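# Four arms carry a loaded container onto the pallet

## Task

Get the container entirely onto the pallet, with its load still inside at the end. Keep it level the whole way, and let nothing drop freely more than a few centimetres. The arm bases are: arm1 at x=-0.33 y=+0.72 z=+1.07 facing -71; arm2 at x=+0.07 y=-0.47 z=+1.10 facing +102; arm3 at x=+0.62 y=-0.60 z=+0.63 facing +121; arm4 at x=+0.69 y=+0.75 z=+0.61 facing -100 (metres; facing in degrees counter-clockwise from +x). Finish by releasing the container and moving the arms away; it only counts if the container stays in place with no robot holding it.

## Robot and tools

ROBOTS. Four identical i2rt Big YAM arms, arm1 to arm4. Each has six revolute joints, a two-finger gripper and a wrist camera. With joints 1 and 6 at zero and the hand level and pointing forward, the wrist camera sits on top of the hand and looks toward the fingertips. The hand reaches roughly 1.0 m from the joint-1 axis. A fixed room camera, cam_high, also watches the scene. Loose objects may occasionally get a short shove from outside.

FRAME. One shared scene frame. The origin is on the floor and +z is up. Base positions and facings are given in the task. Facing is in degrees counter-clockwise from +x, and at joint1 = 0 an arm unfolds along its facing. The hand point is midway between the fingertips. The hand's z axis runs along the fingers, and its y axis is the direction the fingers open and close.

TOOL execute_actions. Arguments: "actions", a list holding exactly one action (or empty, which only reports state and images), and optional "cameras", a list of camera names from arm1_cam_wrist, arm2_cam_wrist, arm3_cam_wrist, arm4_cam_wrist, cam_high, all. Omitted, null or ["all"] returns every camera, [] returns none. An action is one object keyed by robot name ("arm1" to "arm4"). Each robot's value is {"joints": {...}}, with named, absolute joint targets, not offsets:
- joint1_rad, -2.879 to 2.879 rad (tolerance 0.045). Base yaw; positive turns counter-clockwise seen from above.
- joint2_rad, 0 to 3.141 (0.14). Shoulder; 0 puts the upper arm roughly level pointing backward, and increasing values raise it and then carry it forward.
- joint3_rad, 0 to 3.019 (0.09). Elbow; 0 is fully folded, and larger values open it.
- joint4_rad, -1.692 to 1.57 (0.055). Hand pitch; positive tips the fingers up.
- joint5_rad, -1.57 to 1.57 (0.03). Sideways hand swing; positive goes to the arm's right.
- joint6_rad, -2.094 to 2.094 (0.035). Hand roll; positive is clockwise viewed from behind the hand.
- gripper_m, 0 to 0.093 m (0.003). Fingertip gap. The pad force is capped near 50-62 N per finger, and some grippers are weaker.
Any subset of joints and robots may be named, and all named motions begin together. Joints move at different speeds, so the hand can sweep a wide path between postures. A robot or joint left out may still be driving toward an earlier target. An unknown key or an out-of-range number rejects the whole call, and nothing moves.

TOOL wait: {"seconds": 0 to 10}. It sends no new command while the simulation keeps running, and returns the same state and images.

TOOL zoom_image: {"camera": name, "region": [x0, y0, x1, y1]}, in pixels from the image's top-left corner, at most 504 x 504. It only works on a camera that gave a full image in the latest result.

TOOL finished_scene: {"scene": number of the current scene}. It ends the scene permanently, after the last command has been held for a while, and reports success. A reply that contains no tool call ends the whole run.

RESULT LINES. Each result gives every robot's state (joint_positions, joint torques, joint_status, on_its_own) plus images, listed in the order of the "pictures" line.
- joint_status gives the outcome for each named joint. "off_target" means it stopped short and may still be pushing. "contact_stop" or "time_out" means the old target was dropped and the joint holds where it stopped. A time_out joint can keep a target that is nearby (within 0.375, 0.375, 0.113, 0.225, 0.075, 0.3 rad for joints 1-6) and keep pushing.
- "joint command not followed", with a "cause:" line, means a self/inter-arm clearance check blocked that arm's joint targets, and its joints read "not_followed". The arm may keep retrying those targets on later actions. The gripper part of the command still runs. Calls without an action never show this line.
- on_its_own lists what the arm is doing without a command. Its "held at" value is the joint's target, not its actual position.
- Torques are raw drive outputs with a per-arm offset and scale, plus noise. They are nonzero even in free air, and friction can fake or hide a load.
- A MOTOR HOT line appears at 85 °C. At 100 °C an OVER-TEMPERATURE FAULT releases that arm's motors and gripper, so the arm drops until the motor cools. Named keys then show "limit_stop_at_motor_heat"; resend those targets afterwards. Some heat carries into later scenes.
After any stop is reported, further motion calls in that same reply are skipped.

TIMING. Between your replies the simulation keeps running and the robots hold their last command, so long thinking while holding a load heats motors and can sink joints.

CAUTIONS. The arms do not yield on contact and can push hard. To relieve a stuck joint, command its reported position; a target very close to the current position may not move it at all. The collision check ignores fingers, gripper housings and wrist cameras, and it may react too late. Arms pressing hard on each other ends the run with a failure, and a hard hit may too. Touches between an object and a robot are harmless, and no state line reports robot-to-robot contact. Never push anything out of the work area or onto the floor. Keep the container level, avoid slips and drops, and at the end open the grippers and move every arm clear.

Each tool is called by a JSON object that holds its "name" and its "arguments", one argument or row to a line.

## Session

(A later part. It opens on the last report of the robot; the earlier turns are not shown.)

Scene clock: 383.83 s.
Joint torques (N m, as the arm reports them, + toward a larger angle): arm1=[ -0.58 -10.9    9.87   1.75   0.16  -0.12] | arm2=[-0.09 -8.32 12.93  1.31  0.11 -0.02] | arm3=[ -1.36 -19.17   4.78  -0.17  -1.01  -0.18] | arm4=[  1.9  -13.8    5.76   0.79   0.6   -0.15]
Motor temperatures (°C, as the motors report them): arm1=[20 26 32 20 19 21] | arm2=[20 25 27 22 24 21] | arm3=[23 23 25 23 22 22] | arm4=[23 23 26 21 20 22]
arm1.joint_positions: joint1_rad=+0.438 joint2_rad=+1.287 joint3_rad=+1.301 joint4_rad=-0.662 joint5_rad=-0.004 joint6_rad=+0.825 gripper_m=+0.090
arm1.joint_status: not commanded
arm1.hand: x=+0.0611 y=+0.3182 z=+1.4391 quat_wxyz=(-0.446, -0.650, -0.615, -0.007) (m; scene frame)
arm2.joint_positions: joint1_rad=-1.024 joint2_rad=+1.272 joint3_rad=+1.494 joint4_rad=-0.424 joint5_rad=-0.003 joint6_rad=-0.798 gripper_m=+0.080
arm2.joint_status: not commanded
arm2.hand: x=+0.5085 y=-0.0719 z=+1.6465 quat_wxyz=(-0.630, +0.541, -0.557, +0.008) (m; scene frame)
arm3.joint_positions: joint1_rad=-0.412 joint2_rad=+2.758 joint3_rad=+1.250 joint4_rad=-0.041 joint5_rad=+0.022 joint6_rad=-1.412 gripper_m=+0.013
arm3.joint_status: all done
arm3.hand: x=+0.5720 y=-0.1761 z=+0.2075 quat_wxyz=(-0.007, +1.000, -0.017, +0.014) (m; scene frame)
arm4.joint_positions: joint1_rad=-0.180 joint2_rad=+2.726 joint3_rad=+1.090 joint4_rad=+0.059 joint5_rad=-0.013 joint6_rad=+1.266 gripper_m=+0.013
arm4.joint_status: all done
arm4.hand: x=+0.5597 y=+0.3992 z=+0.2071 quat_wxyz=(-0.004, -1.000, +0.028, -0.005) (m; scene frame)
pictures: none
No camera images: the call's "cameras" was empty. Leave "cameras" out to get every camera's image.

Landed. Release and retreat.

{"name": "execute_actions", "arguments": {
  "actions": [
    {"arm3":{"joints":{"joint2_rad":2.75,"joint3_rad":1.255,"gripper_m":0.065}},"arm4":{"joints":{"joint2_rad":2.72,"joint3_rad":1.095,"gripper_m":0.08}}}
  ],
  "cameras": []
}}

{"name": "execute_actions", "arguments": {
  "actions": [
    {"arm3":{"joints":{"joint2_rad":2.58,"joint3_rad":1.13,"joint4_rad":-0.11}},"arm4":{"joints":{"joint2_rad":2.53,"joint3_rad":0.965,"joint4_rad":0.0}}}
  ],
  "cameras": []
}}

{"name": "execute_actions", "arguments": {
  "actions": [
    {"arm3":{"joints":{"joint2_rad":1.2,"joint4_rad":-1.0}},"arm4":{"joints":{"joint2_rad":1.0,"joint4_rad":-1.0}}}
  ]
}}

Scene clock: 397.93 s.
Joint torques (N m, as the arm reports them, + toward a larger angle): arm1=[ -0.55 -10.89   9.85   1.75   0.16  -0.12] | arm2=[-0.11 -8.37 12.94  1.31  0.11 -0.02] | arm3=[ -1.49 -20.32   0.05   0.06  -0.24  -0.18] | arm4=[  1.89 -14.41  -0.4    0.84   0.2   -0.15]
Motor temperatures (°C, as the motors report them): arm1=[20 25 32 20 19 21] | arm2=[20 25 28 22 24 21] | arm3=[23 23 25 23 22 22] | arm4=[23 23 25 21 20 22]
arm1.joint_positions: joint1_rad=+0.438 joint2_rad=+1.287 joint3_rad=+1.301 joint4_rad=-0.662 joint5_rad=-0.004 joint6_rad=+0.825 gripper_m=+0.090
arm1.joint_status: not commanded
arm1.hand: x=+0.0611 y=+0.3182 z=+1.4391 quat_wxyz=(-0.446, -0.650, -0.615, -0.007) (m; scene frame)
arm2.joint_positions: joint1_rad=-1.024 joint2_rad=+1.272 joint3_rad=+1.494 joint4_rad=-0.424 joint5_rad=-0.003 joint6_rad=-0.798 gripper_m=+0.080
arm2.joint_status: not commanded
arm2.hand: x=+0.5085 y=-0.0719 z=+1.6465 quat_wxyz=(-0.630, +0.541, -0.557, +0.008) (m; scene frame)
arm3.joint_positions: joint1_rad=-0.412 joint2_rad=+2.758 joint3_rad=+1.258 joint4_rad=-0.046 joint5_rad=+0.004 joint6_rad=-1.411 gripper_m=+0.065
arm3.joint_status: all done
arm3.hand: x=+0.5683 y=-0.1723 z=+0.2076 quat_wxyz=(-0.008, +1.000, -0.017, +0.005) (m; scene frame)
arm4.joint_positions: joint1_rad=-0.180 joint2_rad=+2.721 joint3_rad=+1.098 joint4_rad=+0.059 joint5_rad=-0.005 joint6_rad=+1.266 gripper_m=+0.080
arm4.joint_status: all done
arm4.hand: x=+0.5556 y=+0.3928 z=+0.2086 quat_wxyz=(-0.009, -1.000, +0.028, +0.001) (m; scene frame)
pictures: none
No camera images: the call's "cameras" was empty. Leave "cameras" out to get every camera's image.

Scene clock: 398.97 s.
Joint torques (N m, as the arm reports them, + toward a larger angle): arm1=[ -0.56 -10.91   9.86   1.73   0.17  -0.12] | arm2=[-0.19 -8.32 12.93  1.29  0.11 -0.02] | arm3=[ -1.33 -21.09   0.37  -0.01  -0.25  -0.18] | arm4=[  1.93 -12.91   0.59   0.17   0.2   -0.15]
Motor temperatures (°C, as the motors report them): arm1=[20 25 32 20 19 21] | arm2=[20 25 28 22 24 21] | arm3=[23 23 24 23 22 22] | arm4=[23 23 25 21 20 22]
arm1.joint_positions: joint1_rad=+0.438 joint2_rad=+1.287 joint3_rad=+1.301 joint4_rad=-0.662 joint5_rad=-0.004 joint6_rad=+0.825 gripper_m=+0.090
arm1.joint_status: not commanded
arm1.hand: x=+0.0611 y=+0.3182 z=+1.4391 quat_wxyz=(-0.446, -0.650, -0.615, -0.007) (m; scene frame)
arm2.joint_positions: joint1_rad=-1.024 joint2_rad=+1.272 joint3_rad=+1.494 joint4_rad=-0.424 joint5_rad=-0.003 joint6_rad=-0.798 gripper_m=+0.080
arm2.joint_status: not commanded
arm2.hand: x=+0.5085 y=-0.0719 z=+1.6465 quat_wxyz=(-0.630, +0.541, -0.557, +0.008) (m; scene frame)
arm3.joint_positions: joint1_rad=-0.412 joint2_rad=+2.590 joint3_rad=+1.132 joint4_rad=-0.100 joint5_rad=+0.004 joint6_rad=-1.412 gripper_m=+0.065
arm3.joint_status: all done
arm3.hand: x=+0.5684 y=-0.1775 z=+0.2710 quat_wxyz=(-0.001, +1.000, -0.017, +0.006) (m; scene frame)
arm4.joint_positions: joint1_rad=-0.180 joint2_rad=+2.513 joint3_rad=+0.968 joint4_rad=+0.008 joint5_rad=-0.005 joint6_rad=+1.266 gripper_m=+0.080
arm4.joint_status: all done
arm4.hand: x=+0.5527 y=+0.3849 z=+0.2836 quat_wxyz=(-0.021, -0.999, +0.028, +0.005) (m; scene frame)
pictures: none
No camera images: the call's "cameras" was empty. Leave "cameras" out to get every camera's image.

Scene clock: 400.80 s.
Joint torques (N m, as the arm reports them, + toward a larger angle): arm1=[ -0.54 -10.9    9.87   1.76   0.17  -0.12] | arm2=[-0.16 -8.39 12.94  1.32  0.11 -0.02] | arm3=[ -1.26 -11.79   9.03   0.64  -0.22  -0.16] | arm4=[ 1.93 -4.84 12.73  0.7   0.18 -0.2 ]
Motor temperatures (°C, as the motors report them): arm1=[20 25 32 20 19 21] | arm2=[20 24 28 22 24 21] | arm3=[23 23 25 23 22 22] | arm4=[23 23 25 21 20 22]
arm1.joint_positions: joint1_rad=+0.438 joint2_rad=+1.287 joint3_rad=+1.301 joint4_rad=-0.662 joint5_rad=-0.004 joint6_rad=+0.825 gripper_m=+0.090
arm1.joint_status: not commanded
arm1.hand: x=+0.0611 y=+0.3182 z=+1.4391 quat_wxyz=(-0.446, -0.650, -0.615, -0.007) (m; scene frame)
arm2.joint_positions: joint1_rad=-1.024 joint2_rad=+1.272 joint3_rad=+1.494 joint4_rad=-0.424 joint5_rad=-0.003 joint6_rad=-0.798 gripper_m=+0.080
arm2.joint_status: not commanded
arm2.hand: x=+0.5085 y=-0.0719 z=+1.6465 quat_wxyz=(-0.630, +0.541, -0.557, +0.008) (m; scene frame)
arm3.joint_positions: joint1_rad=-0.412 joint2_rad=+1.206 joint3_rad=+1.119 joint4_rad=-0.988 joint5_rad=+0.004 joint6_rad=-1.412 gripper_m=+0.065
arm3.joint_status: all done
arm3.hand: x=+0.5600 y=-0.1497 z=+0.8836 quat_wxyz=(-0.238, +0.971, -0.016, -0.028) (m; scene frame)
arm4.joint_positions: joint1_rad=-0.180 joint2_rad=+0.991 joint3_rad=+0.959 joint4_rad=-0.984 joint5_rad=-0.005 joint6_rad=+1.266 gripper_m=+0.080
arm4.joint_status: all done
arm4.hand: x=+0.5563 y=+0.3938 z=+0.8758 quat_wxyz=(-0.264, -0.960, +0.026, +0.089) (m; scene frame)
pictures: arm1_cam_wrist, arm2_cam_wrist, arm3_cam_wrist, arm4_cam_wrist, cam_high
Images, in order (width x height): arm1_cam_wrist 504x504, arm2_cam_wrist 504x504, arm3_cam_wrist 504x504, arm4_cam_wrist 504x504, cam_high 504x504.

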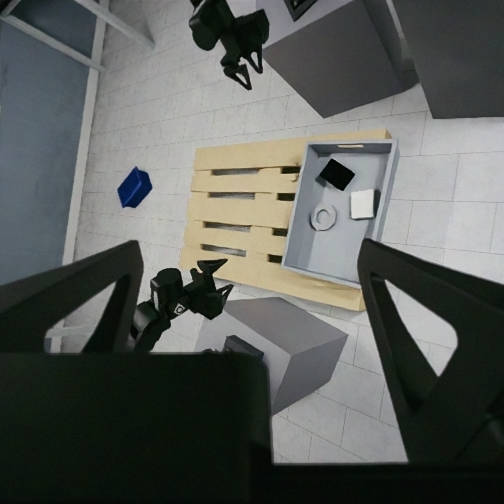

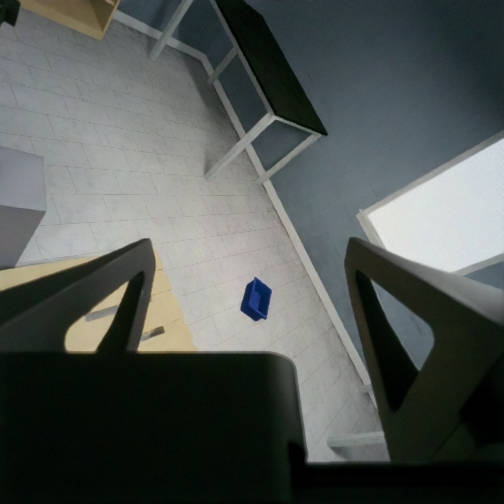

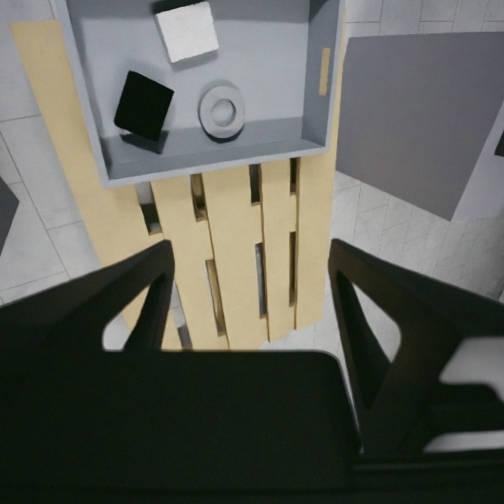

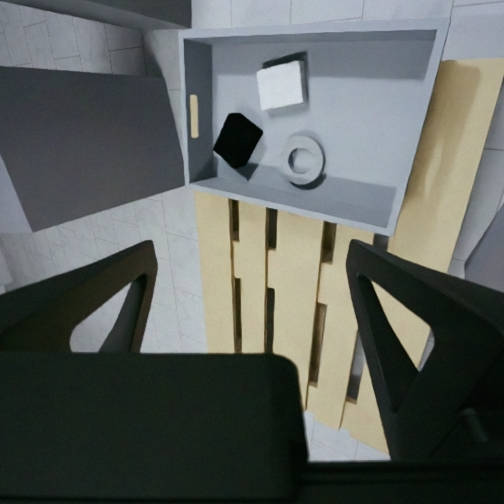

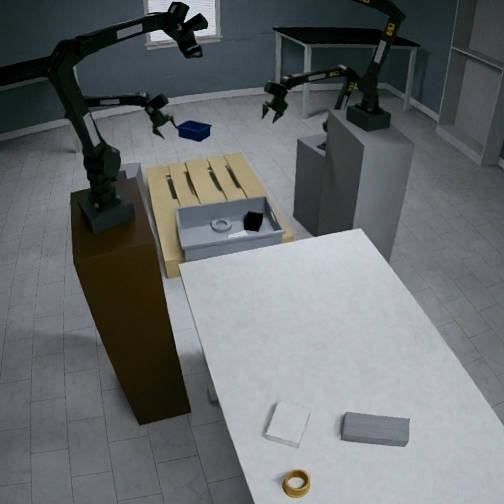

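{"name": "zoom_image", "arguments": {
  "camera": "arm1_cam_wrist",
  "region": [270,110,430,320]
}}

{"name": "zoom_image", "arguments": {
  "camera": "arm4_cam_wrist",
  "region": [340,0,504,160]
}}

Region (270, 110, 430, 320) of arm1_cam_wrist's 504x504 image, scaled by 2.400, with more detail than that image has; it fills the left 384 columns of this view, and the rest is white.

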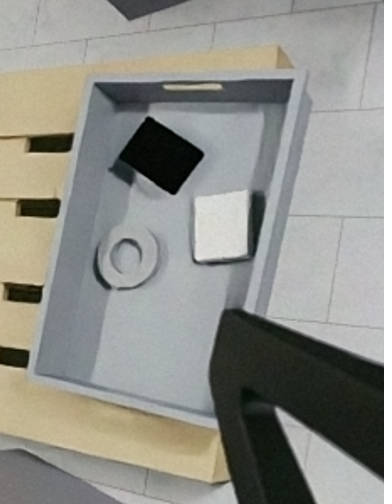

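Region (340, 0, 504, 160) of arm4_cam_wrist's 504x504 image, scaled by 3.073, with more detail than that image has; it fills the top 492 rows of this view, and the rest is white.

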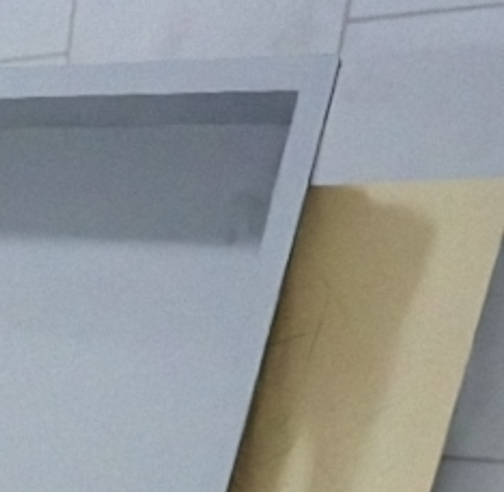

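{"name": "execute_actions", "arguments": {
  "actions": [
    {"arm3":{"joints":{"joint2_rad":2.43,"joint3_rad":1.046,"joint4_rad":-0.173}},"arm4":{"joints":{"joint2_rad":2.385,"joint3_rad":0.88,"joint4_rad":-0.07}}}
  ],
  "cameras": ["arm3_cam_wrist","arm4_cam_wrist"]
}}

Scene clock: 415.00 s.
Joint torques (N m, as the arm reports them, + toward a larger angle): arm1=[ -0.54 -10.93   9.87   1.74   0.17  -0.12] | arm2=[-0.1  -8.4  12.95  1.3   0.11 -0.02] | arm3=[ -1.32 -19.33   1.63   0.97  -0.23  -0.2 ] | arm4=[  1.91 -12.51   1.26   0.94   0.19  -0.15]
Motor temperatures (°C, as the motors report them): arm1=[20 25 32 20 19 21] | arm2=[20 24 28 22 24 21] | arm3=[23 22 26 23 22 22] | arm4=[23 22 27 21 20 22]
arm1.joint_positions: joint1_rad=+0.438 joint2_rad=+1.287 joint3_rad=+1.301 joint4_rad=-0.662 joint5_rad=-0.004 joint6_rad=+0.825 gripper_m=+0.090
arm1.joint_status: not commanded
arm1.hand: x=+0.0611 y=+0.3182 z=+1.4391 quat_wxyz=(-0.446, -0.650, -0.615, -0.007) (m; scene frame)
arm2.joint_positions: joint1_rad=-1.024 joint2_rad=+1.272 joint3_rad=+1.494 joint4_rad=-0.424 joint5_rad=-0.003 joint6_rad=-0.798 gripper_m=+0.080
arm2.joint_status: not commanded
arm2.hand: x=+0.5085 y=-0.0719 z=+1.6465 quat_wxyz=(-0.630, +0.541, -0.557, +0.008) (m; scene frame)
arm3.joint_positions: joint1_rad=-0.412 joint2_rad=+2.437 joint3_rad=+1.038 joint4_rad=-0.187 joint5_rad=+0.004 joint6_rad=-1.412 gripper_m=+0.065
arm3.joint_status: all done
arm3.hand: x=+0.5691 y=-0.1866 z=+0.3273 quat_wxyz=(+0.012, +1.000, -0.017, +0.008) (m; scene frame)
arm4.joint_positions: joint1_rad=-0.180 joint2_rad=+2.376 joint3_rad=+0.878 joint4_rad=-0.085 joint5_rad=-0.004 joint6_rad=+1.266 gripper_m=+0.080
arm4.joint_status: all done
arm4.hand: x=+0.5597 y=+0.4037 z=+0.3299 quat_wxyz=(+0.001, -1.000, +0.028, -0.002) (m; scene frame)
pictures: arm3_cam_wrist, arm4_cam_wrist
Images, in order (width x height): arm3_cam_wrist 504x504, arm4_cam_wrist 504x504.

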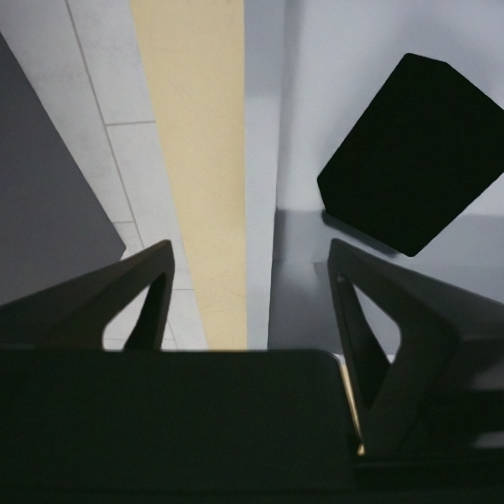

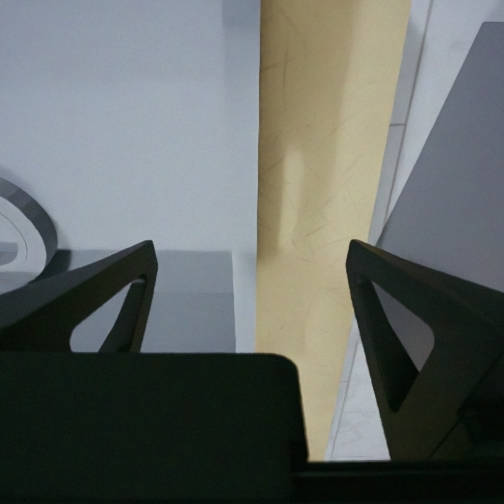

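{"name": "execute_actions", "arguments": {
  "actions": [
    {"arm3":{"joints":{"joint2_rad":2.585,"joint3_rad":1.15,"joint4_rad":-0.09}},"arm4":{"joints":{"joint2_rad":2.555,"joint3_rad":0.99,"joint4_rad":0.015}}}
  ],
  "cameras": []
}}

{"name": "execute_actions", "arguments": {
  "actions": [
    {"arm3":{"joints":{"joint2_rad":2.745,"joint3_rad":1.262,"joint4_rad":-0.04}},"arm4":{"joints":{"joint2_rad":2.725,"joint3_rad":1.10,"joint4_rad":0.07}}}
  ],
  "cameras": ["arm3_cam_wrist","arm4_cam_wrist"]
}}

{"name": "execute_actions", "arguments": {
  "actions": [
    {"arm3":{"joints":{"gripper_m":0}},"arm4":{"joints":{"gripper_m":0}}}
  ],
  "cameras": []
}}

Scene clock: 422.73 s.
Joint torques (N m, as the arm reports them, + toward a larger angle): arm1=[ -0.44 -10.85   9.87   1.73   0.16  -0.12] | arm2=[-0.14 -8.41 12.94  1.3   0.11 -0.02] | arm3=[ -1.31 -18.59   0.72   0.84  -0.21  -0.15] | arm4=[  1.94 -13.57   0.79   0.74   0.19  -0.15]
Motor temperatures (°C, as the motors report them): arm1=[20 25 32 20 19 21] | arm2=[20 24 28 22 24 21] | arm3=[23 22 25 23 22 22] | arm4=[23 22 26 21 20 22]
arm1.joint_positions: joint1_rad=+0.438 joint2_rad=+1.287 joint3_rad=+1.301 joint4_rad=-0.662 joint5_rad=-0.004 joint6_rad=+0.825 gripper_m=+0.090
arm1.joint_status: not commanded
arm1.hand: x=+0.0611 y=+0.3182 z=+1.4391 quat_wxyz=(-0.446, -0.650, -0.615, -0.007) (m; scene frame)
arm2.joint_positions: joint1_rad=-1.024 joint2_rad=+1.272 joint3_rad=+1.494 joint4_rad=-0.424 joint5_rad=-0.003 joint6_rad=-0.798 gripper_m=+0.080
arm2.joint_status: not commanded
arm2.hand: x=+0.5085 y=-0.0719 z=+1.6465 quat_wxyz=(-0.630, +0.541, -0.557, +0.008) (m; scene frame)
arm3.joint_positions: joint1_rad=-0.412 joint2_rad=+2.566 joint3_rad=+1.155 joint4_rad=-0.097 joint5_rad=+0.003 joint6_rad=-1.412 gripper_m=+0.065
arm3.joint_status: all done
arm3.hand: x=+0.5650 y=-0.1512 z=+0.2820 quat_wxyz=(-0.026, +1.000, -0.017, +0.002) (m; scene frame)
arm4.joint_positions: joint1_rad=-0.180 joint2_rad=+2.545 joint3_rad=+0.988 joint4_rad=+0.007 joint5_rad=-0.004 joint6_rad=+1.266 gripper_m=+0.080
arm4.joint_status: all done
arm4.hand: x=+0.5536 y=+0.3875 z=+0.2721 quat_wxyz=(-0.015, -0.999, +0.028, +0.003) (m; scene frame)
pictures: none
No camera images: the call's "cameras" was empty. Leave "cameras" out to get every camera's image.

Scene clock: 424.70 s.
Joint torques (N m, as the arm reports them, + toward a larger angle): arm1=[ -0.5  -10.87   9.87   1.76   0.17  -0.12] | arm2=[-0.12 -8.32 12.94  1.29  0.11 -0.02] | arm3=[-1.2  -5.44  7.96  3.24 -0.18 -0.17] | arm4=[  1.9  -13.83   0.05   0.88  -0.01  -0.15]
Motor temperatures (°C, as the motors report them): arm1=[20 25 32 20 19 21] | arm2=[20 24 28 22 24 21] | arm3=[23 22 25 23 22 22] | arm4=[23 22 26 21 20 22]
arm1.joint_positions: joint1_rad=+0.438 joint2_rad=+1.287 joint3_rad=+1.301 joint4_rad=-0.662 joint5_rad=-0.004 joint6_rad=+0.825 gripper_m=+0.090
arm1.joint_status: not commanded
arm1.hand: x=+0.0611 y=+0.3182 z=+1.4391 quat_wxyz=(-0.446, -0.650, -0.615, -0.007) (m; scene frame)
arm2.joint_positions: joint1_rad=-1.024 joint2_rad=+1.272 joint3_rad=+1.494 joint4_rad=-0.424 joint5_rad=-0.003 joint6_rad=-0.798 gripper_m=+0.080
arm2.joint_status: not commanded
arm2.hand: x=+0.5085 y=-0.0719 z=+1.6465 quat_wxyz=(-0.630, +0.541, -0.557, +0.008) (m; scene frame)
arm3.joint_positions: joint1_rad=-0.412 joint2_rad=+2.574 joint3_rad=+1.163 joint4_rad=-0.101 joint5_rad=+0.002 joint6_rad=-1.416 gripper_m=+0.065
arm3.joint_status: joint2_rad time_out (moved +0.008 of +0.179); joint3_rad time_out (moved +0.009 of +0.107); joint4_rad time_out (moved -0.004 of +0.057)
arm3.on_its_own: joint2_rad reads +2.574 and still pushes toward +2.745 since a time_out; joint3_rad reads +1.163 and still pushes toward +1.262 since a time_out; joint4_rad reads -0.101 and still pushes toward -0.040 since a time_out
arm3.hand: x=+0.5648 y=-0.1509 z=+0.2791 quat_wxyz=(-0.024, +1.000, -0.015, +0.002) (m; scene frame)
arm4.joint_positions: joint1_rad=-0.180 joint2_rad=+2.719 joint3_rad=+1.098 joint4_rad=+0.058 joint5_rad=+0.000 joint6_rad=+1.266 gripper_m=+0.080
arm4.joint_status: all done
arm4.hand: x=+0.5547 y=+0.3926 z=+0.2092 quat_wxyz=(-0.008, -1.000, +0.028, +0.003) (m; scene frame)
pictures: arm3_cam_wrist, arm4_cam_wrist
Images, in order (width x height): arm3_cam_wrist 504x504, arm4_cam_wrist 504x504.

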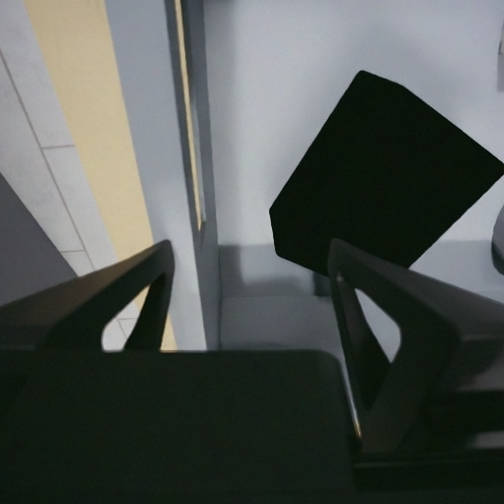

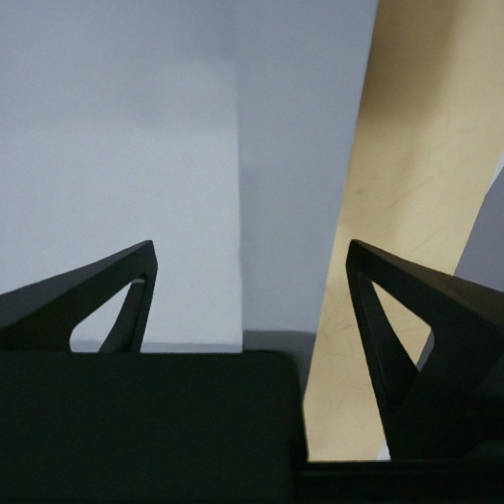

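not run: a stop came earlier in this reply.

{"name": "execute_actions", "arguments": {
  "actions": [
    {"arm3":{"joints":{"joint2_rad":2.50,"joint3_rad":1.085,"joint4_rad":-0.14,"gripper_m":0.09}}}
  ],
  "cameras": []
}}

{"name": "execute_actions", "arguments": {
  "actions": [
    {"arm3":{"joints":{"joint2_rad":2.61,"joint3_rad":1.13,"joint4_rad":-0.10}}}
  ],
  "cameras": ["arm3_cam_wrist"]
}}

Scene clock: 432.30 s.
Joint torques (N m, as the arm reports them, + toward a larger angle): arm1=[ -0.43 -10.92   9.85   1.74   0.16  -0.12] | arm2=[-0.15 -8.38 12.93  1.28  0.11 -0.02] | arm3=[ -1.6  -21.29   0.93   0.08  -0.22  -0.1 ] | arm4=[  1.92 -13.85   0.05   0.86  -0.01  -0.15]
Motor temperatures (°C, as the motors report them): arm1=[20 25 32 20 19 21] | arm2=[20 24 29 22 24 21] | arm3=[23 22 25 23 22 22] | arm4=[23 22 25 21 20 22]
arm1.joint_positions: joint1_rad=+0.438 joint2_rad=+1.287 joint3_rad=+1.301 joint4_rad=-0.662 joint5_rad=-0.004 joint6_rad=+0.825 gripper_m=+0.090
arm1.joint_status: not commanded
arm1.hand: x=+0.0611 y=+0.3182 z=+1.4391 quat_wxyz=(-0.446, -0.650, -0.615, -0.007) (m; scene frame)
arm2.joint_positions: joint1_rad=-1.024 joint2_rad=+1.272 joint3_rad=+1.494 joint4_rad=-0.424 joint5_rad=-0.003 joint6_rad=-0.798 gripper_m=+0.080
arm2.joint_status: not commanded
arm2.hand: x=+0.5085 y=-0.0719 z=+1.6465 quat_wxyz=(-0.630, +0.541, -0.557, +0.008) (m; scene frame)
arm3.joint_positions: joint1_rad=-0.412 joint2_rad=+2.528 joint3_rad=+1.079 joint4_rad=-0.134 joint5_rad=+0.004 joint6_rad=-1.423 gripper_m=+0.090
arm3.joint_status: all done
arm3.hand: x=+0.5696 y=-0.1887 z=+0.2936 quat_wxyz=(+0.010, +1.000, -0.011, +0.007) (m; scene frame)
arm4.joint_positions: joint1_rad=-0.180 joint2_rad=+2.719 joint3_rad=+1.098 joint4_rad=+0.058 joint5_rad=+0.000 joint6_rad=+1.266 gripper_m=+0.080
arm4.joint_status: not commanded
arm4.hand: x=+0.5547 y=+0.3926 z=+0.2092 quat_wxyz=(-0.008, -1.000, +0.028, +0.003) (m; scene frame)
pictures: none
No camera images: the call's "cameras" was empty. Leave "cameras" out to get every camera's image.

Scene clock: 433.27 s.
Joint torques (N m, as the arm reports them, + toward a larger angle): arm1=[ -0.46 -10.95   9.88   1.73   0.17  -0.12] | arm2=[-0.07 -8.41 12.93  1.29  0.11 -0.02] | arm3=[ -1.26 -19.99   0.45   0.71  -0.23  -0.1 ] | arm4=[  1.91 -13.84   0.05   0.87  -0.01  -0.15]
Motor temperatures (°C, as the motors report them): arm1=[20 25 32 20 19 21] | arm2=[20 24 29 22 24 21] | arm3=[23 22 25 23 22 22] | arm4=[23 22 25 21 20 22]
arm1.joint_positions: joint1_rad=+0.438 joint2_rad=+1.287 joint3_rad=+1.301 joint4_rad=-0.662 joint5_rad=-0.004 joint6_rad=+0.825 gripper_m=+0.090
arm1.joint_status: not commanded
arm1.hand: x=+0.0611 y=+0.3182 z=+1.4391 quat_wxyz=(-0.446, -0.650, -0.615, -0.007) (m; scene frame)
arm2.joint_positions: joint1_rad=-1.024 joint2_rad=+1.272 joint3_rad=+1.494 joint4_rad=-0.424 joint5_rad=-0.003 joint6_rad=-0.798 gripper_m=+0.080
arm2.joint_status: not commanded
arm2.hand: x=+0.5085 y=-0.0719 z=+1.6465 quat_wxyz=(-0.630, +0.541, -0.557, +0.008) (m; scene frame)
arm3.joint_positions: joint1_rad=-0.412 joint2_rad=+2.608 joint3_rad=+1.128 joint4_rad=-0.109 joint5_rad=+0.004 joint6_rad=-1.423 gripper_m=+0.090
arm3.joint_status: all done
arm3.hand: x=+0.5701 y=-0.1906 z=+0.2638 quat_wxyz=(+0.013, +1.000, -0.011, +0.008) (m; scene frame)
arm4.joint_positions: joint1_rad=-0.180 joint2_rad=+2.719 joint3_rad=+1.098 joint4_rad=+0.058 joint5_rad=+0.000 joint6_rad=+1.266 gripper_m=+0.080
arm4.joint_status: not commanded
arm4.hand: x=+0.5547 y=+0.3926 z=+0.2092 quat_wxyz=(-0.008, -1.000, +0.028, +0.003) (m; scene frame)
pictures: arm3_cam_wrist
Images, in order (width x height): arm3_cam_wrist 504x504.

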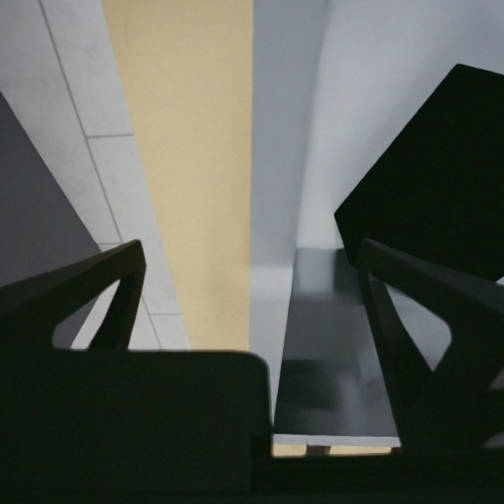

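{"name": "execute_actions", "arguments": {
  "actions": [
    {"arm3":{"joints":{"joint2_rad":2.755,"joint3_rad":1.25,"joint4_rad":-0.045,"gripper_m":0.07}}}
  ],
  "cameras": ["arm3_cam_wrist"]
}}

{"name": "execute_actions", "arguments": {
  "actions": [
    {"arm3":{"joints":{"gripper_m":0}},"arm4":{"joints":{"gripper_m":0}}}
  ],
  "cameras": []
}}

Scene clock: 438.03 s.
Joint torques (N m, as the arm reports them, + toward a larger angle): arm1=[ -0.45 -10.9    9.88   1.74   0.17  -0.12] | arm2=[-0.15 -8.44 12.93  1.29  0.11 -0.02] | arm3=[ -1.35 -19.96   0.47   0.8   -0.22  -0.1 ] | arm4=[  1.95 -13.85   0.05   0.87  -0.01  -0.15]
Motor temperatures (°C, as the motors report them): arm1=[20 25 32 20 19 21] | arm2=[20 24 29 22 24 21] | arm3=[23 22 25 23 22 22] | arm4=[23 23 25 21 20 22]
arm1.joint_positions: joint1_rad=+0.438 joint2_rad=+1.287 joint3_rad=+1.301 joint4_rad=-0.662 joint5_rad=-0.004 joint6_rad=+0.825 gripper_m=+0.090
arm1.joint_status: not commanded
arm1.hand: x=+0.0611 y=+0.3182 z=+1.4391 quat_wxyz=(-0.446, -0.650, -0.615, -0.007) (m; scene frame)
arm2.joint_positions: joint1_rad=-1.024 joint2_rad=+1.272 joint3_rad=+1.494 joint4_rad=-0.424 joint5_rad=-0.003 joint6_rad=-0.798 gripper_m=+0.080
arm2.joint_status: not commanded
arm2.hand: x=+0.5085 y=-0.0719 z=+1.6465 quat_wxyz=(-0.630, +0.541, -0.557, +0.008) (m; scene frame)
arm3.joint_positions: joint1_rad=-0.412 joint2_rad=+2.756 joint3_rad=+1.248 joint4_rad=-0.053 joint5_rad=+0.004 joint6_rad=-1.423 gripper_m=+0.070
arm3.joint_status: all done
arm3.hand: x=+0.5692 y=-0.1800 z=+0.2080 quat_wxyz=(+0.000, +1.000, -0.011, +0.006) (m; scene frame)
arm4.joint_positions: joint1_rad=-0.180 joint2_rad=+2.719 joint3_rad=+1.098 joint4_rad=+0.058 joint5_rad=+0.000 joint6_rad=+1.266 gripper_m=+0.080
arm4.joint_status: not commanded
arm4.hand: x=+0.5547 y=+0.3926 z=+0.2092 quat_wxyz=(-0.008, -1.000, +0.028, +0.003) (m; scene frame)
pictures: arm3_cam_wrist
Images, in order (width x height): arm3_cam_wrist 504x504.

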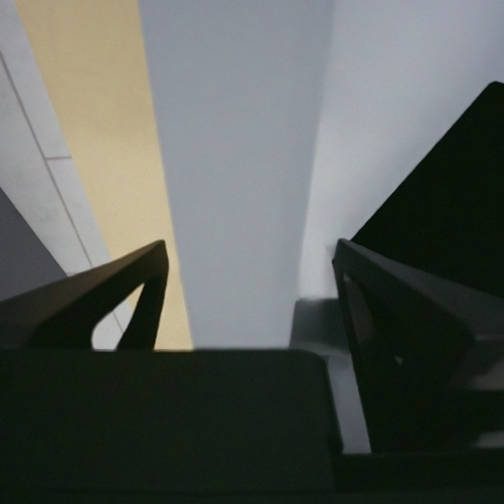

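Scene clock: 438.70 s.
Joint torques (N m, as the arm reports them, + toward a larger angle): arm1=[ -0.55 -10.95   9.86   1.79   0.17  -0.11] | arm2=[-0.08 -8.42 12.93  1.31  0.11 -0.02] | arm3=[ -1.67 -19.88   0.8    0.11  -0.22  -0.18] | arm4=[  1.94 -13.89   0.93   0.52  -0.12  -0.15]
Motor temperatures (°C, as the motors report them): arm1=[20 25 32 20 19 21] | arm2=[20 24 29 22 24 21] | arm3=[23 22 25 23 22 22] | arm4=[23 23 25 21 20 22]
arm1.joint_positions: joint1_rad=+0.438 joint2_rad=+1.287 joint3_rad=+1.301 joint4_rad=-0.662 joint5_rad=-0.004 joint6_rad=+0.825 gripper_m=+0.090
arm1.joint_status: not commanded
arm1.hand: x=+0.0611 y=+0.3182 z=+1.4391 quat_wxyz=(-0.446, -0.650, -0.615, -0.007) (m; scene frame)
arm2.joint_positions: joint1_rad=-1.024 joint2_rad=+1.272 joint3_rad=+1.494 joint4_rad=-0.424 joint5_rad=-0.003 joint6_rad=-0.798 gripper_m=+0.080
arm2.joint_status: not commanded
arm2.hand: x=+0.5085 y=-0.0719 z=+1.6465 quat_wxyz=(-0.630, +0.541, -0.557, +0.008) (m; scene frame)
arm3.joint_positions: joint1_rad=-0.412 joint2_rad=+2.756 joint3_rad=+1.241 joint4_rad=-0.039 joint5_rad=+0.003 joint6_rad=-1.413 gripper_m=+0.013
arm3.joint_status: gripper_m off_target (ended at +0.013, target +0.000)
arm3.hand: x=+0.5692 y=-0.1805 z=+0.2078 quat_wxyz=(-0.004, +1.000, -0.017, +0.005) (m; scene frame)
arm4.joint_positions: joint1_rad=-0.180 joint2_rad=+2.721 joint3_rad=+1.087 joint4_rad=+0.068 joint5_rad=+0.003 joint6_rad=+1.266 gripper_m=+0.012
arm4.joint_status: gripper_m off_target (ended at +0.012, target +0.000)
arm4.hand: x=+0.5561 y=+0.3975 z=+0.2087 quat_wxyz=(-0.006, -1.000, +0.028, +0.004) (m; scene frame)
pictures: none
No camera images: the call's "cameras" was empty. Leave "cameras" out to get every camera's image.

{"name": "execute_actions", "arguments": {
  "actions": [
    {"arm3":{"joints":{"joint2_rad":2.565,"joint3_rad":1.18,"joint4_rad":-0.095}},"arm4":{"joints":{"joint2_rad":2.525,"joint3_rad":1.015,"joint4_rad":0.025}}}
  ],
  "cameras": []
}}

{"name": "execute_actions", "arguments": {
  "actions": [
    {"arm3":{"joints":{"joint1_rad":-0.627,"joint3_rad":1.17,"joint4_rad":-0.09,"joint6_rad":-1.635}},"arm4":{"joints":{"joint1_rad":0.045,"joint3_rad":0.96,"joint4_rad":0.082,"joint6_rad":1.475}}}
  ],
  "cameras": []
}}

{"name": "execute_actions", "arguments": {
  "actions": [
    {"arm3":{"joints":{"joint1_rad":-0.814,"joint3_rad":1.21,"joint4_rad":-0.125,"joint6_rad":-1.82}},"arm4":{"joints":{"joint1_rad":0.276,"joint3_rad":0.955,"joint4_rad":0.087,"joint6_rad":1.705}}}
  ],
  "cameras": ["cam_high","arm1_cam_wrist"]
}}

Scene clock: 455.33 s.
Joint torques (N m, as the arm reports them, + toward a larger angle): arm1=[ -0.52 -10.87   9.88   1.74   0.16  -0.12] | arm2=[-0.14 -8.48 12.93  1.3   0.11 -0.02] | arm3=[ -1.34 -26.84   1.56  -1.28  -0.22  -0.22] | arm4=[  1.96 -18.42   1.92  -0.14  -0.08  -0.15]
Motor temperatures (°C, as the motors report them): arm1=[20 24 33 20 19 21] | arm2=[20 24 29 22 24 21] | arm3=[23 22 24 23 22 22] | arm4=[23 23 24 21 20 22]
arm1.joint_positions: joint1_rad=+0.438 joint2_rad=+1.287 joint3_rad=+1.301 joint4_rad=-0.662 joint5_rad=-0.004 joint6_rad=+0.825 gripper_m=+0.090
arm1.joint_status: not commanded
arm1.hand: x=+0.0611 y=+0.3182 z=+1.4391 quat_wxyz=(-0.446, -0.650, -0.615, -0.007) (m; scene frame)
arm2.joint_positions: joint1_rad=-1.024 joint2_rad=+1.272 joint3_rad=+1.494 joint4_rad=-0.424 joint5_rad=-0.003 joint6_rad=-0.798 gripper_m=+0.080
arm2.joint_status: not commanded
arm2.hand: x=+0.5085 y=-0.0719 z=+1.6465 quat_wxyz=(-0.630, +0.541, -0.557, +0.008) (m; scene frame)
arm3.joint_positions: joint1_rad=-0.412 joint2_rad=+2.652 joint3_rad=+1.164 joint4_rad=-0.055 joint5_rad=+0.003 joint6_rad=-1.410 gripper_m=+0.013
arm3.joint_status: all done
arm3.hand: x=+0.5686 y=-0.1775 z=+0.2473 quat_wxyz=(-0.009, +1.000, -0.018, +0.005) (m; scene frame)
arm4.joint_positions: joint1_rad=-0.180 joint2_rad=+2.598 joint3_rad=+0.996 joint4_rad=+0.042 joint5_rad=+0.001 joint6_rad=+1.267 gripper_m=+0.012
arm4.joint_status: all done
arm4.hand: x=+0.5566 y=+0.3983 z=+0.2534 quat_wxyz=(-0.010, -1.000, +0.028, +0.004) (m; scene frame)
pictures: none
No camera images: the call's "cameras" was empty. Leave "cameras" out to get every camera's image.

Scene clock: 456.50 s.
Joint torques (N m, as the arm reports them, + toward a larger angle): arm1=[ -0.5  -10.86   9.89   1.76   0.17  -0.13] | arm2=[-0.1  -8.37 12.92  1.3   0.11 -0.02] | arm3=[ -0.57 -27.18   0.79  -1.13   0.17   0.01] | arm4=[  0.73 -18.06   0.76   0.3   -0.38  -0.16]
Motor temperatures (°C, as the motors report them): arm1=[20 24 33 20 19 21] | arm2=[20 24 29 22 24 21] | arm3=[23 23 24 23 22 22] | arm4=[23 23 24 21 20 22]
arm1.joint_positions: joint1_rad=+0.438 joint2_rad=+1.287 joint3_rad=+1.301 joint4_rad=-0.662 joint5_rad=-0.004 joint6_rad=+0.825 gripper_m=+0.090
arm1.joint_status: not commanded
arm1.hand: x=+0.0611 y=+0.3182 z=+1.4391 quat_wxyz=(-0.446, -0.650, -0.615, -0.007) (m; scene frame)
arm2.joint_positions: joint1_rad=-1.024 joint2_rad=+1.272 joint3_rad=+1.494 joint4_rad=-0.424 joint5_rad=-0.003 joint6_rad=-0.798 gripper_m=+0.080
arm2.joint_status: not commanded
arm2.hand: x=+0.5085 y=-0.0719 z=+1.6465 quat_wxyz=(-0.630, +0.541, -0.557, +0.008) (m; scene frame)
arm3.joint_positions: joint1_rad=-0.641 joint2_rad=+2.652 joint3_rad=+1.163 joint4_rad=-0.055 joint5_rad=-0.005 joint6_rad=-1.652 gripper_m=+0.013
arm3.joint_status: all done
arm3.hand: x=+0.6642 y=-0.1767 z=+0.2485 quat_wxyz=(-0.009, +1.000, -0.011, +0.003) (m; scene frame)
arm4.joint_positions: joint1_rad=+0.052 joint2_rad=+2.598 joint3_rad=+0.947 joint4_rad=+0.085 joint5_rad=+0.008 joint6_rad=+1.488 gripper_m=+0.012
arm4.joint_status: all done
arm4.hand: x=+0.6413 y=+0.3972 z=+0.2541 quat_wxyz=(-0.007, -1.000, +0.023, +0.006) (m; scene frame)
pictures: none
No camera images: the call's "cameras" was empty. Leave "cameras" out to get every camera's image.

Scene clock: 457.67 s.
Joint torques (N m, as the arm reports them, + toward a larger angle): arm1=[ -0.54 -10.94   9.85   1.73   0.17  -0.12] | arm2=[-0.1  -8.37 12.94  1.3   0.11 -0.02] | arm3=[ -0.42 -27.37   1.5   -1.43   0.43   0.02] | arm4=[  0.4  -17.96   0.11   0.29  -0.61  -0.21]
Motor temperatures (°C, as the motors report them): arm1=[20 24 33 20 19 21] | arm2=[20 24 29 22 24 21] | arm3=[23 23 24 23 22 22] | arm4=[23 23 24 21 20 22]
arm1.joint_positions: joint1_rad=+0.438 joint2_rad=+1.287 joint3_rad=+1.301 joint4_rad=-0.662 joint5_rad=-0.004 joint6_rad=+0.825 gripper_m=+0.090
arm1.joint_status: not commanded
arm1.hand: x=+0.0611 y=+0.3182 z=+1.4391 quat_wxyz=(-0.446, -0.650, -0.615, -0.007) (m; scene frame)
arm2.joint_positions: joint1_rad=-1.024 joint2_rad=+1.272 joint3_rad=+1.494 joint4_rad=-0.424 joint5_rad=-0.003 joint6_rad=-0.798 gripper_m=+0.080
arm2.joint_status: not commanded
arm2.hand: x=+0.5085 y=-0.0719 z=+1.6465 quat_wxyz=(-0.630, +0.541, -0.557, +0.008) (m; scene frame)
arm3.joint_positions: joint1_rad=-0.832 joint2_rad=+2.652 joint3_rad=+1.197 joint4_rad=-0.084 joint5_rad=-0.011 joint6_rad=-1.840 gripper_m=+0.013
arm3.joint_status: all done
arm3.hand: x=+0.7469 y=-0.1786 z=+0.2506 quat_wxyz=(-0.012, +1.000, -0.013, +0.004) (m; scene frame)
arm4.joint_positions: joint1_rad=+0.286 joint2_rad=+2.597 joint3_rad=+0.948 joint4_rad=+0.091 joint5_rad=+0.014 joint6_rad=+1.724 gripper_m=+0.012
arm4.joint_status: all done
arm4.hand: x=+0.7229 y=+0.3936 z=+0.2541 quat_wxyz=(-0.012, -1.000, +0.024, +0.008) (m; scene frame)
pictures: arm1_cam_wrist, cam_high
Images, in order (width x height): arm1_cam_wrist 504x504, cam_high 504x504.

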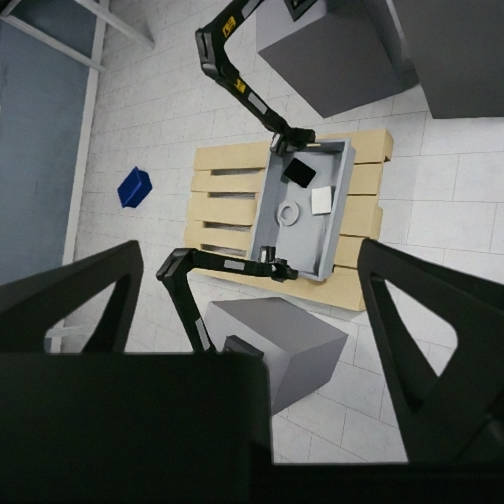

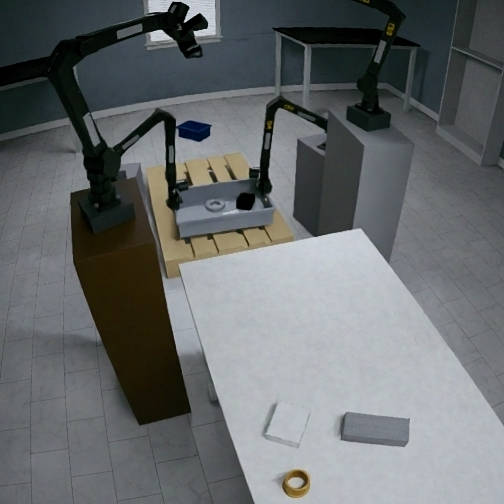

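{"name": "execute_actions", "arguments": {
  "actions": [
    {"arm3":{"joints":{"joint2_rad":2.70,"joint3_rad":1.285,"joint4_rad":-0.095}},"arm4":{"joints":{"joint2_rad":2.665,"joint3_rad":1.035,"joint4_rad":0.118}}}
  ],
  "cameras": []
}}

{"name": "execute_actions", "arguments": {
  "actions": [
    {"arm3":{"joints":{"joint2_rad":2.775,"joint3_rad":1.295}},"arm4":{"joints":{"joint2_rad":2.735,"joint3_rad":1.045}}}
  ],
  "cameras": []
}}

{"name": "execute_actions", "arguments": {
  "actions": [
    {"arm3":{"joints":{"gripper_m":0.065}},"arm4":{"joints":{"gripper_m":0.08}}}
  ],
  "cameras": []
}}

{"name": "execute_actions", "arguments": {
  "actions": [
    {"arm3":{"joints":{"joint2_rad":2.55,"joint3_rad":1.14,"joint4_rad":-0.15}},"arm4":{"joints":{"joint2_rad":2.52,"joint3_rad":0.89,"joint4_rad":0.05}}}
  ],
  "cameras": ["cam_high"]
}}

Scene clock: 467.30 s.
Joint torques (N m, as the arm reports them, + toward a larger angle): arm1=[ -0.45 -10.93   9.88   1.76   0.17  -0.12] | arm2=[-0.12 -8.36 12.93  1.29  0.11 -0.02] | arm3=[ -0.26 -25.1    0.93  -0.79   0.33   0.  ] | arm4=[  0.6  -16.69  -0.7    0.14  -0.66  -0.2 ]
Motor temperatures (°C, as the motors report them): arm1=[20 24 33 20 19 21] | arm2=[20 24 29 22 24 21] | arm3=[23 23 24 23 22 22] | arm4=[23 23 24 21 20 22]
arm1.joint_positions: joint1_rad=+0.438 joint2_rad=+1.287 joint3_rad=+1.301 joint4_rad=-0.662 joint5_rad=-0.004 joint6_rad=+0.825 gripper_m=+0.090
arm1.joint_status: not commanded
arm1.hand: x=+0.0611 y=+0.3182 z=+1.4391 quat_wxyz=(-0.446, -0.650, -0.615, -0.007) (m; scene frame)
arm2.joint_positions: joint1_rad=-1.024 joint2_rad=+1.272 joint3_rad=+1.494 joint4_rad=-0.424 joint5_rad=-0.003 joint6_rad=-0.798 gripper_m=+0.080
arm2.joint_status: not commanded
arm2.hand: x=+0.5085 y=-0.0719 z=+1.6465 quat_wxyz=(-0.630, +0.541, -0.557, +0.008) (m; scene frame)
arm3.joint_positions: joint1_rad=-0.830 joint2_rad=+2.757 joint3_rad=+1.277 joint4_rad=-0.068 joint5_rad=-0.010 joint6_rad=-1.839 gripper_m=+0.013
arm3.joint_status: all done
arm3.hand: x=+0.7466 y=-0.1803 z=+0.2104 quat_wxyz=(-0.008, +1.000, -0.012, +0.003) (m; scene frame)
arm4.joint_positions: joint1_rad=+0.286 joint2_rad=+2.717 joint3_rad=+1.033 joint4_rad=+0.126 joint5_rad=+0.014 joint6_rad=+1.724 gripper_m=+0.012
arm4.joint_status: all done
arm4.hand: x=+0.7225 y=+0.3927 z=+0.2115 quat_wxyz=(-0.012, -1.000, +0.024, +0.008) (m; scene frame)
pictures: none
No camera images: the call's "cameras" was empty. Leave "cameras" out to get every camera's image.

Scene clock: 467.90 s.
Joint torques (N m, as the arm reports them, + toward a larger angle): arm1=[ -0.52 -10.94   9.86   1.77   0.16  -0.12] | arm2=[-0.16 -8.33 12.93  1.32  0.11 -0.02] | arm3=[ -0.4  -19.05   1.39  -0.8    0.01   0.02] | arm4=[  0.53 -12.95  -0.12   0.08  -0.46  -0.2 ]
Motor temperatures (°C, as the motors report them): arm1=[20 24 33 20 19 21] | arm2=[20 24 29 22 24 21] | arm3=[23 23 24 23 22 22] | arm4=[23 23 24 21 20 22]
arm1.joint_positions: joint1_rad=+0.438 joint2_rad=+1.287 joint3_rad=+1.301 joint4_rad=-0.662 joint5_rad=-0.004 joint6_rad=+0.825 gripper_m=+0.090
arm1.joint_status: not commanded
arm1.hand: x=+0.0611 y=+0.3182 z=+1.4391 quat_wxyz=(-0.446, -0.650, -0.615, -0.007) (m; scene frame)
arm2.joint_positions: joint1_rad=-1.024 joint2_rad=+1.272 joint3_rad=+1.494 joint4_rad=-0.424 joint5_rad=-0.003 joint6_rad=-0.798 gripper_m=+0.080
arm2.joint_status: not commanded
arm2.hand: x=+0.5085 y=-0.0719 z=+1.6465 quat_wxyz=(-0.630, +0.541, -0.557, +0.008) (m; scene frame)
arm3.joint_positions: joint1_rad=-0.829 joint2_rad=+2.763 joint3_rad=+1.282 joint4_rad=-0.068 joint5_rad=-0.002 joint6_rad=-1.837 gripper_m=+0.013
arm3.joint_status: all done
arm3.hand: x=+0.7471 y=-0.1808 z=+0.2082 quat_wxyz=(-0.006, +1.000, -0.012, +0.007) (m; scene frame)
arm4.joint_positions: joint1_rad=+0.286 joint2_rad=+2.725 joint3_rad=+1.037 joint4_rad=+0.127 joint5_rad=+0.010 joint6_rad=+1.724 gripper_m=+0.012
arm4.joint_status: all done
arm4.hand: x=+0.7231 y=+0.3941 z=+0.2086 quat_wxyz=(-0.010, -1.000, +0.024, +0.006) (m; scene frame)
pictures: none
No camera images: the call's "cameras" was empty. Leave "cameras" out to get every camera's image.

Scene clock: 468.57 s.
Joint torques (N m, as the arm reports them, + toward a larger angle): arm1=[ -0.56 -10.91   9.89   1.73   0.17  -0.12] | arm2=[-0.14 -8.38 12.95  1.32  0.11 -0.02] | arm3=[ -0.65 -19.45   1.05  -0.16  -0.03  -0.07] | arm4=[  0.52 -13.06  -0.47   0.1   -0.23  -0.18]
Motor temperatures (°C, as the motors report them): arm1=[20 24 33 20 19 21] | arm2=[20 24 29 22 24 21] | arm3=[23 23 24 23 22 22] | arm4=[23 23 24 21 20 22]
arm1.joint_positions: joint1_rad=+0.438 joint2_rad=+1.287 joint3_rad=+1.301 joint4_rad=-0.662 joint5_rad=-0.004 joint6_rad=+0.825 gripper_m=+0.090
arm1.joint_status: not commanded
arm1.hand: x=+0.0611 y=+0.3182 z=+1.4391 quat_wxyz=(-0.446, -0.650, -0.615, -0.007) (m; scene frame)
arm2.joint_positions: joint1_rad=-1.024 joint2_rad=+1.272 joint3_rad=+1.494 joint4_rad=-0.424 joint5_rad=-0.003 joint6_rad=-0.798 gripper_m=+0.080
arm2.joint_status: not commanded
arm2.hand: x=+0.5085 y=-0.0719 z=+1.6465 quat_wxyz=(-0.630, +0.541, -0.557, +0.008) (m; scene frame)
arm3.joint_positions: joint1_rad=-0.827 joint2_rad=+2.763 joint3_rad=+1.285 joint4_rad=-0.083 joint5_rad=-0.001 joint6_rad=-1.833 gripper_m=+0.065
arm3.joint_status: all done
arm3.hand: x=+0.7463 y=-0.1821 z=+0.2083 quat_wxyz=(+0.000, +1.000, -0.014, +0.006) (m; scene frame)
arm4.joint_positions: joint1_rad=+0.286 joint2_rad=+2.725 joint3_rad=+1.041 joint4_rad=+0.127 joint5_rad=+0.005 joint6_rad=+1.721 gripper_m=+0.080
arm4.joint_status: all done
arm4.hand: x=+0.7243 y=+0.3914 z=+0.2084 quat_wxyz=(-0.012, -1.000, +0.023, +0.003) (m; scene frame)
pictures: none
No camera images: the call's "cameras" was empty. Leave "cameras" out to get every camera's image.

Scene clock: 469.63 s.
Joint torques (N m, as the arm reports them, + toward a larger angle): arm1=[ -0.5  -10.99   9.87   1.73   0.16  -0.12] | arm2=[-0.15 -8.39 12.93  1.31  0.11 -0.02] | arm3=[ -0.83 -20.48   0.71  -0.01   0.07  -0.04] | arm4=[  0.53 -11.98  -0.35   0.    -0.22  -0.17]
Motor temperatures (°C, as the motors report them): arm1=[20 24 33 20 19 21] | arm2=[20 24 29 22 24 21] | arm3=[23 23 24 23 22 22] | arm4=[23 23 24 21 20 22]
arm1.joint_positions: joint1_rad=+0.438 joint2_rad=+1.287 joint3_rad=+1.301 joint4_rad=-0.662 joint5_rad=-0.004 joint6_rad=+0.825 gripper_m=+0.090
arm1.joint_status: not commanded
arm1.hand: x=+0.0611 y=+0.3182 z=+1.4391 quat_wxyz=(-0.446, -0.650, -0.615, -0.007) (m; scene frame)
arm2.joint_positions: joint1_rad=-1.024 joint2_rad=+1.272 joint3_rad=+1.494 joint4_rad=-0.424 joint5_rad=-0.003 joint6_rad=-0.798 gripper_m=+0.080
arm2.joint_status: not commanded
arm2.hand: x=+0.5085 y=-0.0719 z=+1.6465 quat_wxyz=(-0.630, +0.541, -0.557, +0.008) (m; scene frame)
arm3.joint_positions: joint1_rad=-0.824 joint2_rad=+2.556 joint3_rad=+1.141 joint4_rad=-0.141 joint5_rad=-0.003 joint6_rad=-1.831 gripper_m=+0.065
arm3.joint_status: all done
arm3.hand: x=+0.7440 y=-0.1798 z=+0.2870 quat_wxyz=(-0.003, +1.000, -0.013, +0.005) (m; scene frame)
arm4.joint_positions: joint1_rad=+0.285 joint2_rad=+2.501 joint3_rad=+0.893 joint4_rad=+0.062 joint5_rad=+0.005 joint6_rad=+1.720 gripper_m=+0.080
arm4.joint_status: all done
arm4.hand: x=+0.7246 y=+0.3903 z=+0.2871 quat_wxyz=(-0.017, -1.000, +0.022, +0.003) (m; scene frame)
pictures: cam_high
Images, in order (width x height): cam_high 504x504.

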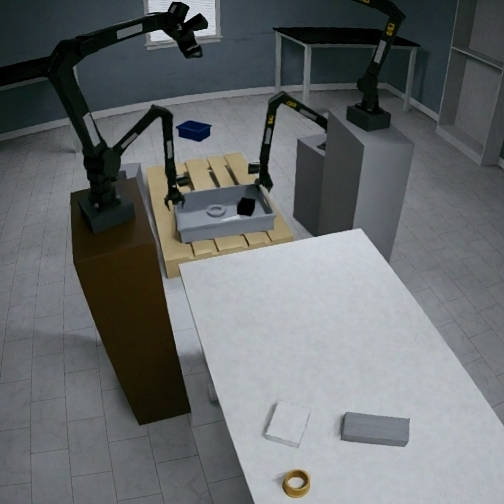

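{"name": "execute_actions", "arguments": {
  "actions": [
    {"arm3":{"joints":{"joint2_rad":0.9,"joint3_rad":0.9,"joint4_rad":-1.0}},"arm4":{"joints":{"joint2_rad":0.9,"joint4_rad":-1.0}},"arm1":{"joints":{"joint2_rad":0.8,"joint3_rad":0.9}},"arm2":{"joints":{"joint2_rad":0.8,"joint3_rad":1.0}}}
  ],
  "cameras": ["cam_high","arm1_cam_wrist"]
}}

Scene clock: 474.90 s.
Joint torques (N m, as the arm reports them, + toward a larger angle): arm1=[-0.64 -2.98  9.76  1.81  0.16 -0.13] | arm2=[-0.2  -1.51 10.87  1.29  0.11 -0.02] | arm3=[-0.38 -6.5   9.24  0.78  0.08 -0.04] | arm4=[ 0.57 -3.2  12.56  0.84 -0.23 -0.22]
Motor temperatures (°C, as the motors report them): arm1=[20 24 33 20 19 21] | arm2=[20 24 29 22 24 21] | arm3=[23 23 24 23 22 22] | arm4=[23 23 25 21 20 22]
arm1.joint_positions: joint1_rad=+0.438 joint2_rad=+0.792 joint3_rad=+0.903 joint4_rad=-0.662 joint5_rad=-0.004 joint6_rad=+0.825 gripper_m=+0.090
arm1.joint_status: all done
arm1.hand: x=-0.0540 y=+0.4374 z=+1.4298 quat_wxyz=(-0.489, -0.634, -0.599, -0.007) (m; scene frame)
arm2.joint_positions: joint1_rad=-1.024 joint2_rad=+0.785 joint3_rad=+1.017 joint4_rad=-0.424 joint5_rad=-0.003 joint6_rad=-0.798 gripper_m=+0.080
arm2.joint_status: all done
arm2.hand: x=+0.3811 y=-0.1902 z=+1.5872 quat_wxyz=(-0.633, +0.539, -0.555, +0.008) (m; scene frame)
arm3.joint_positions: joint1_rad=-0.824 joint2_rad=+0.899 joint3_rad=+0.888 joint4_rad=-0.988 joint5_rad=-0.003 joint6_rad=-1.831 gripper_m=+0.065
arm3.joint_status: all done
arm3.hand: x=+0.7146 y=-0.2542 z=+0.8856 quat_wxyz=(-0.267, +0.960, -0.011, +0.079) (m; scene frame)
arm4.joint_positions: joint1_rad=+0.285 joint2_rad=+0.891 joint3_rad=+0.885 joint4_rad=-0.985 joint5_rad=+0.005 joint6_rad=+1.720 gripper_m=+0.080
arm4.joint_status: all done
arm4.hand: x=+0.7264 y=+0.4002 z=+0.8715 quat_wxyz=(-0.288, -0.957, +0.021, -0.032) (m; scene frame)
pictures: arm1_cam_wrist, cam_high
Images, in order (width x height): arm1_cam_wrist 504x504, cam_high 504x504.

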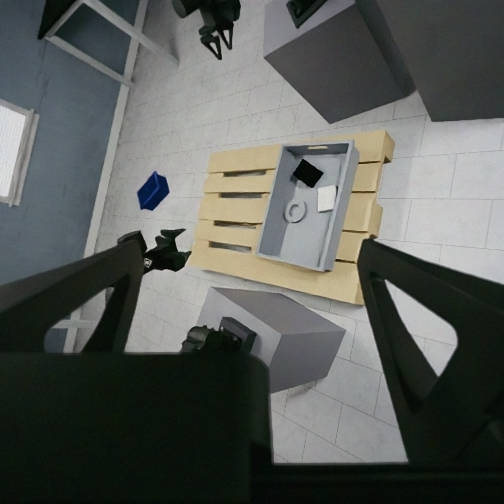

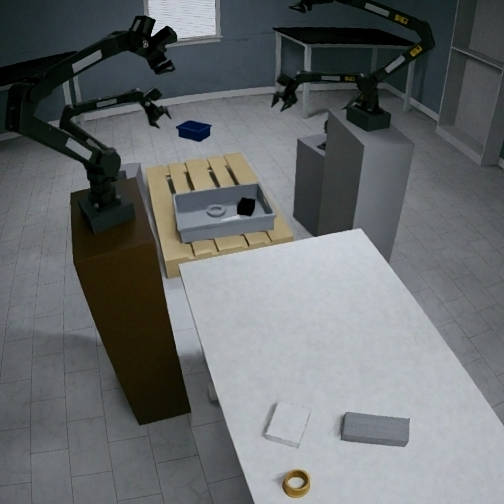

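{"name": "finished_scene", "arguments": {
  "scene": 1
}}

The scene is finished: the task was done.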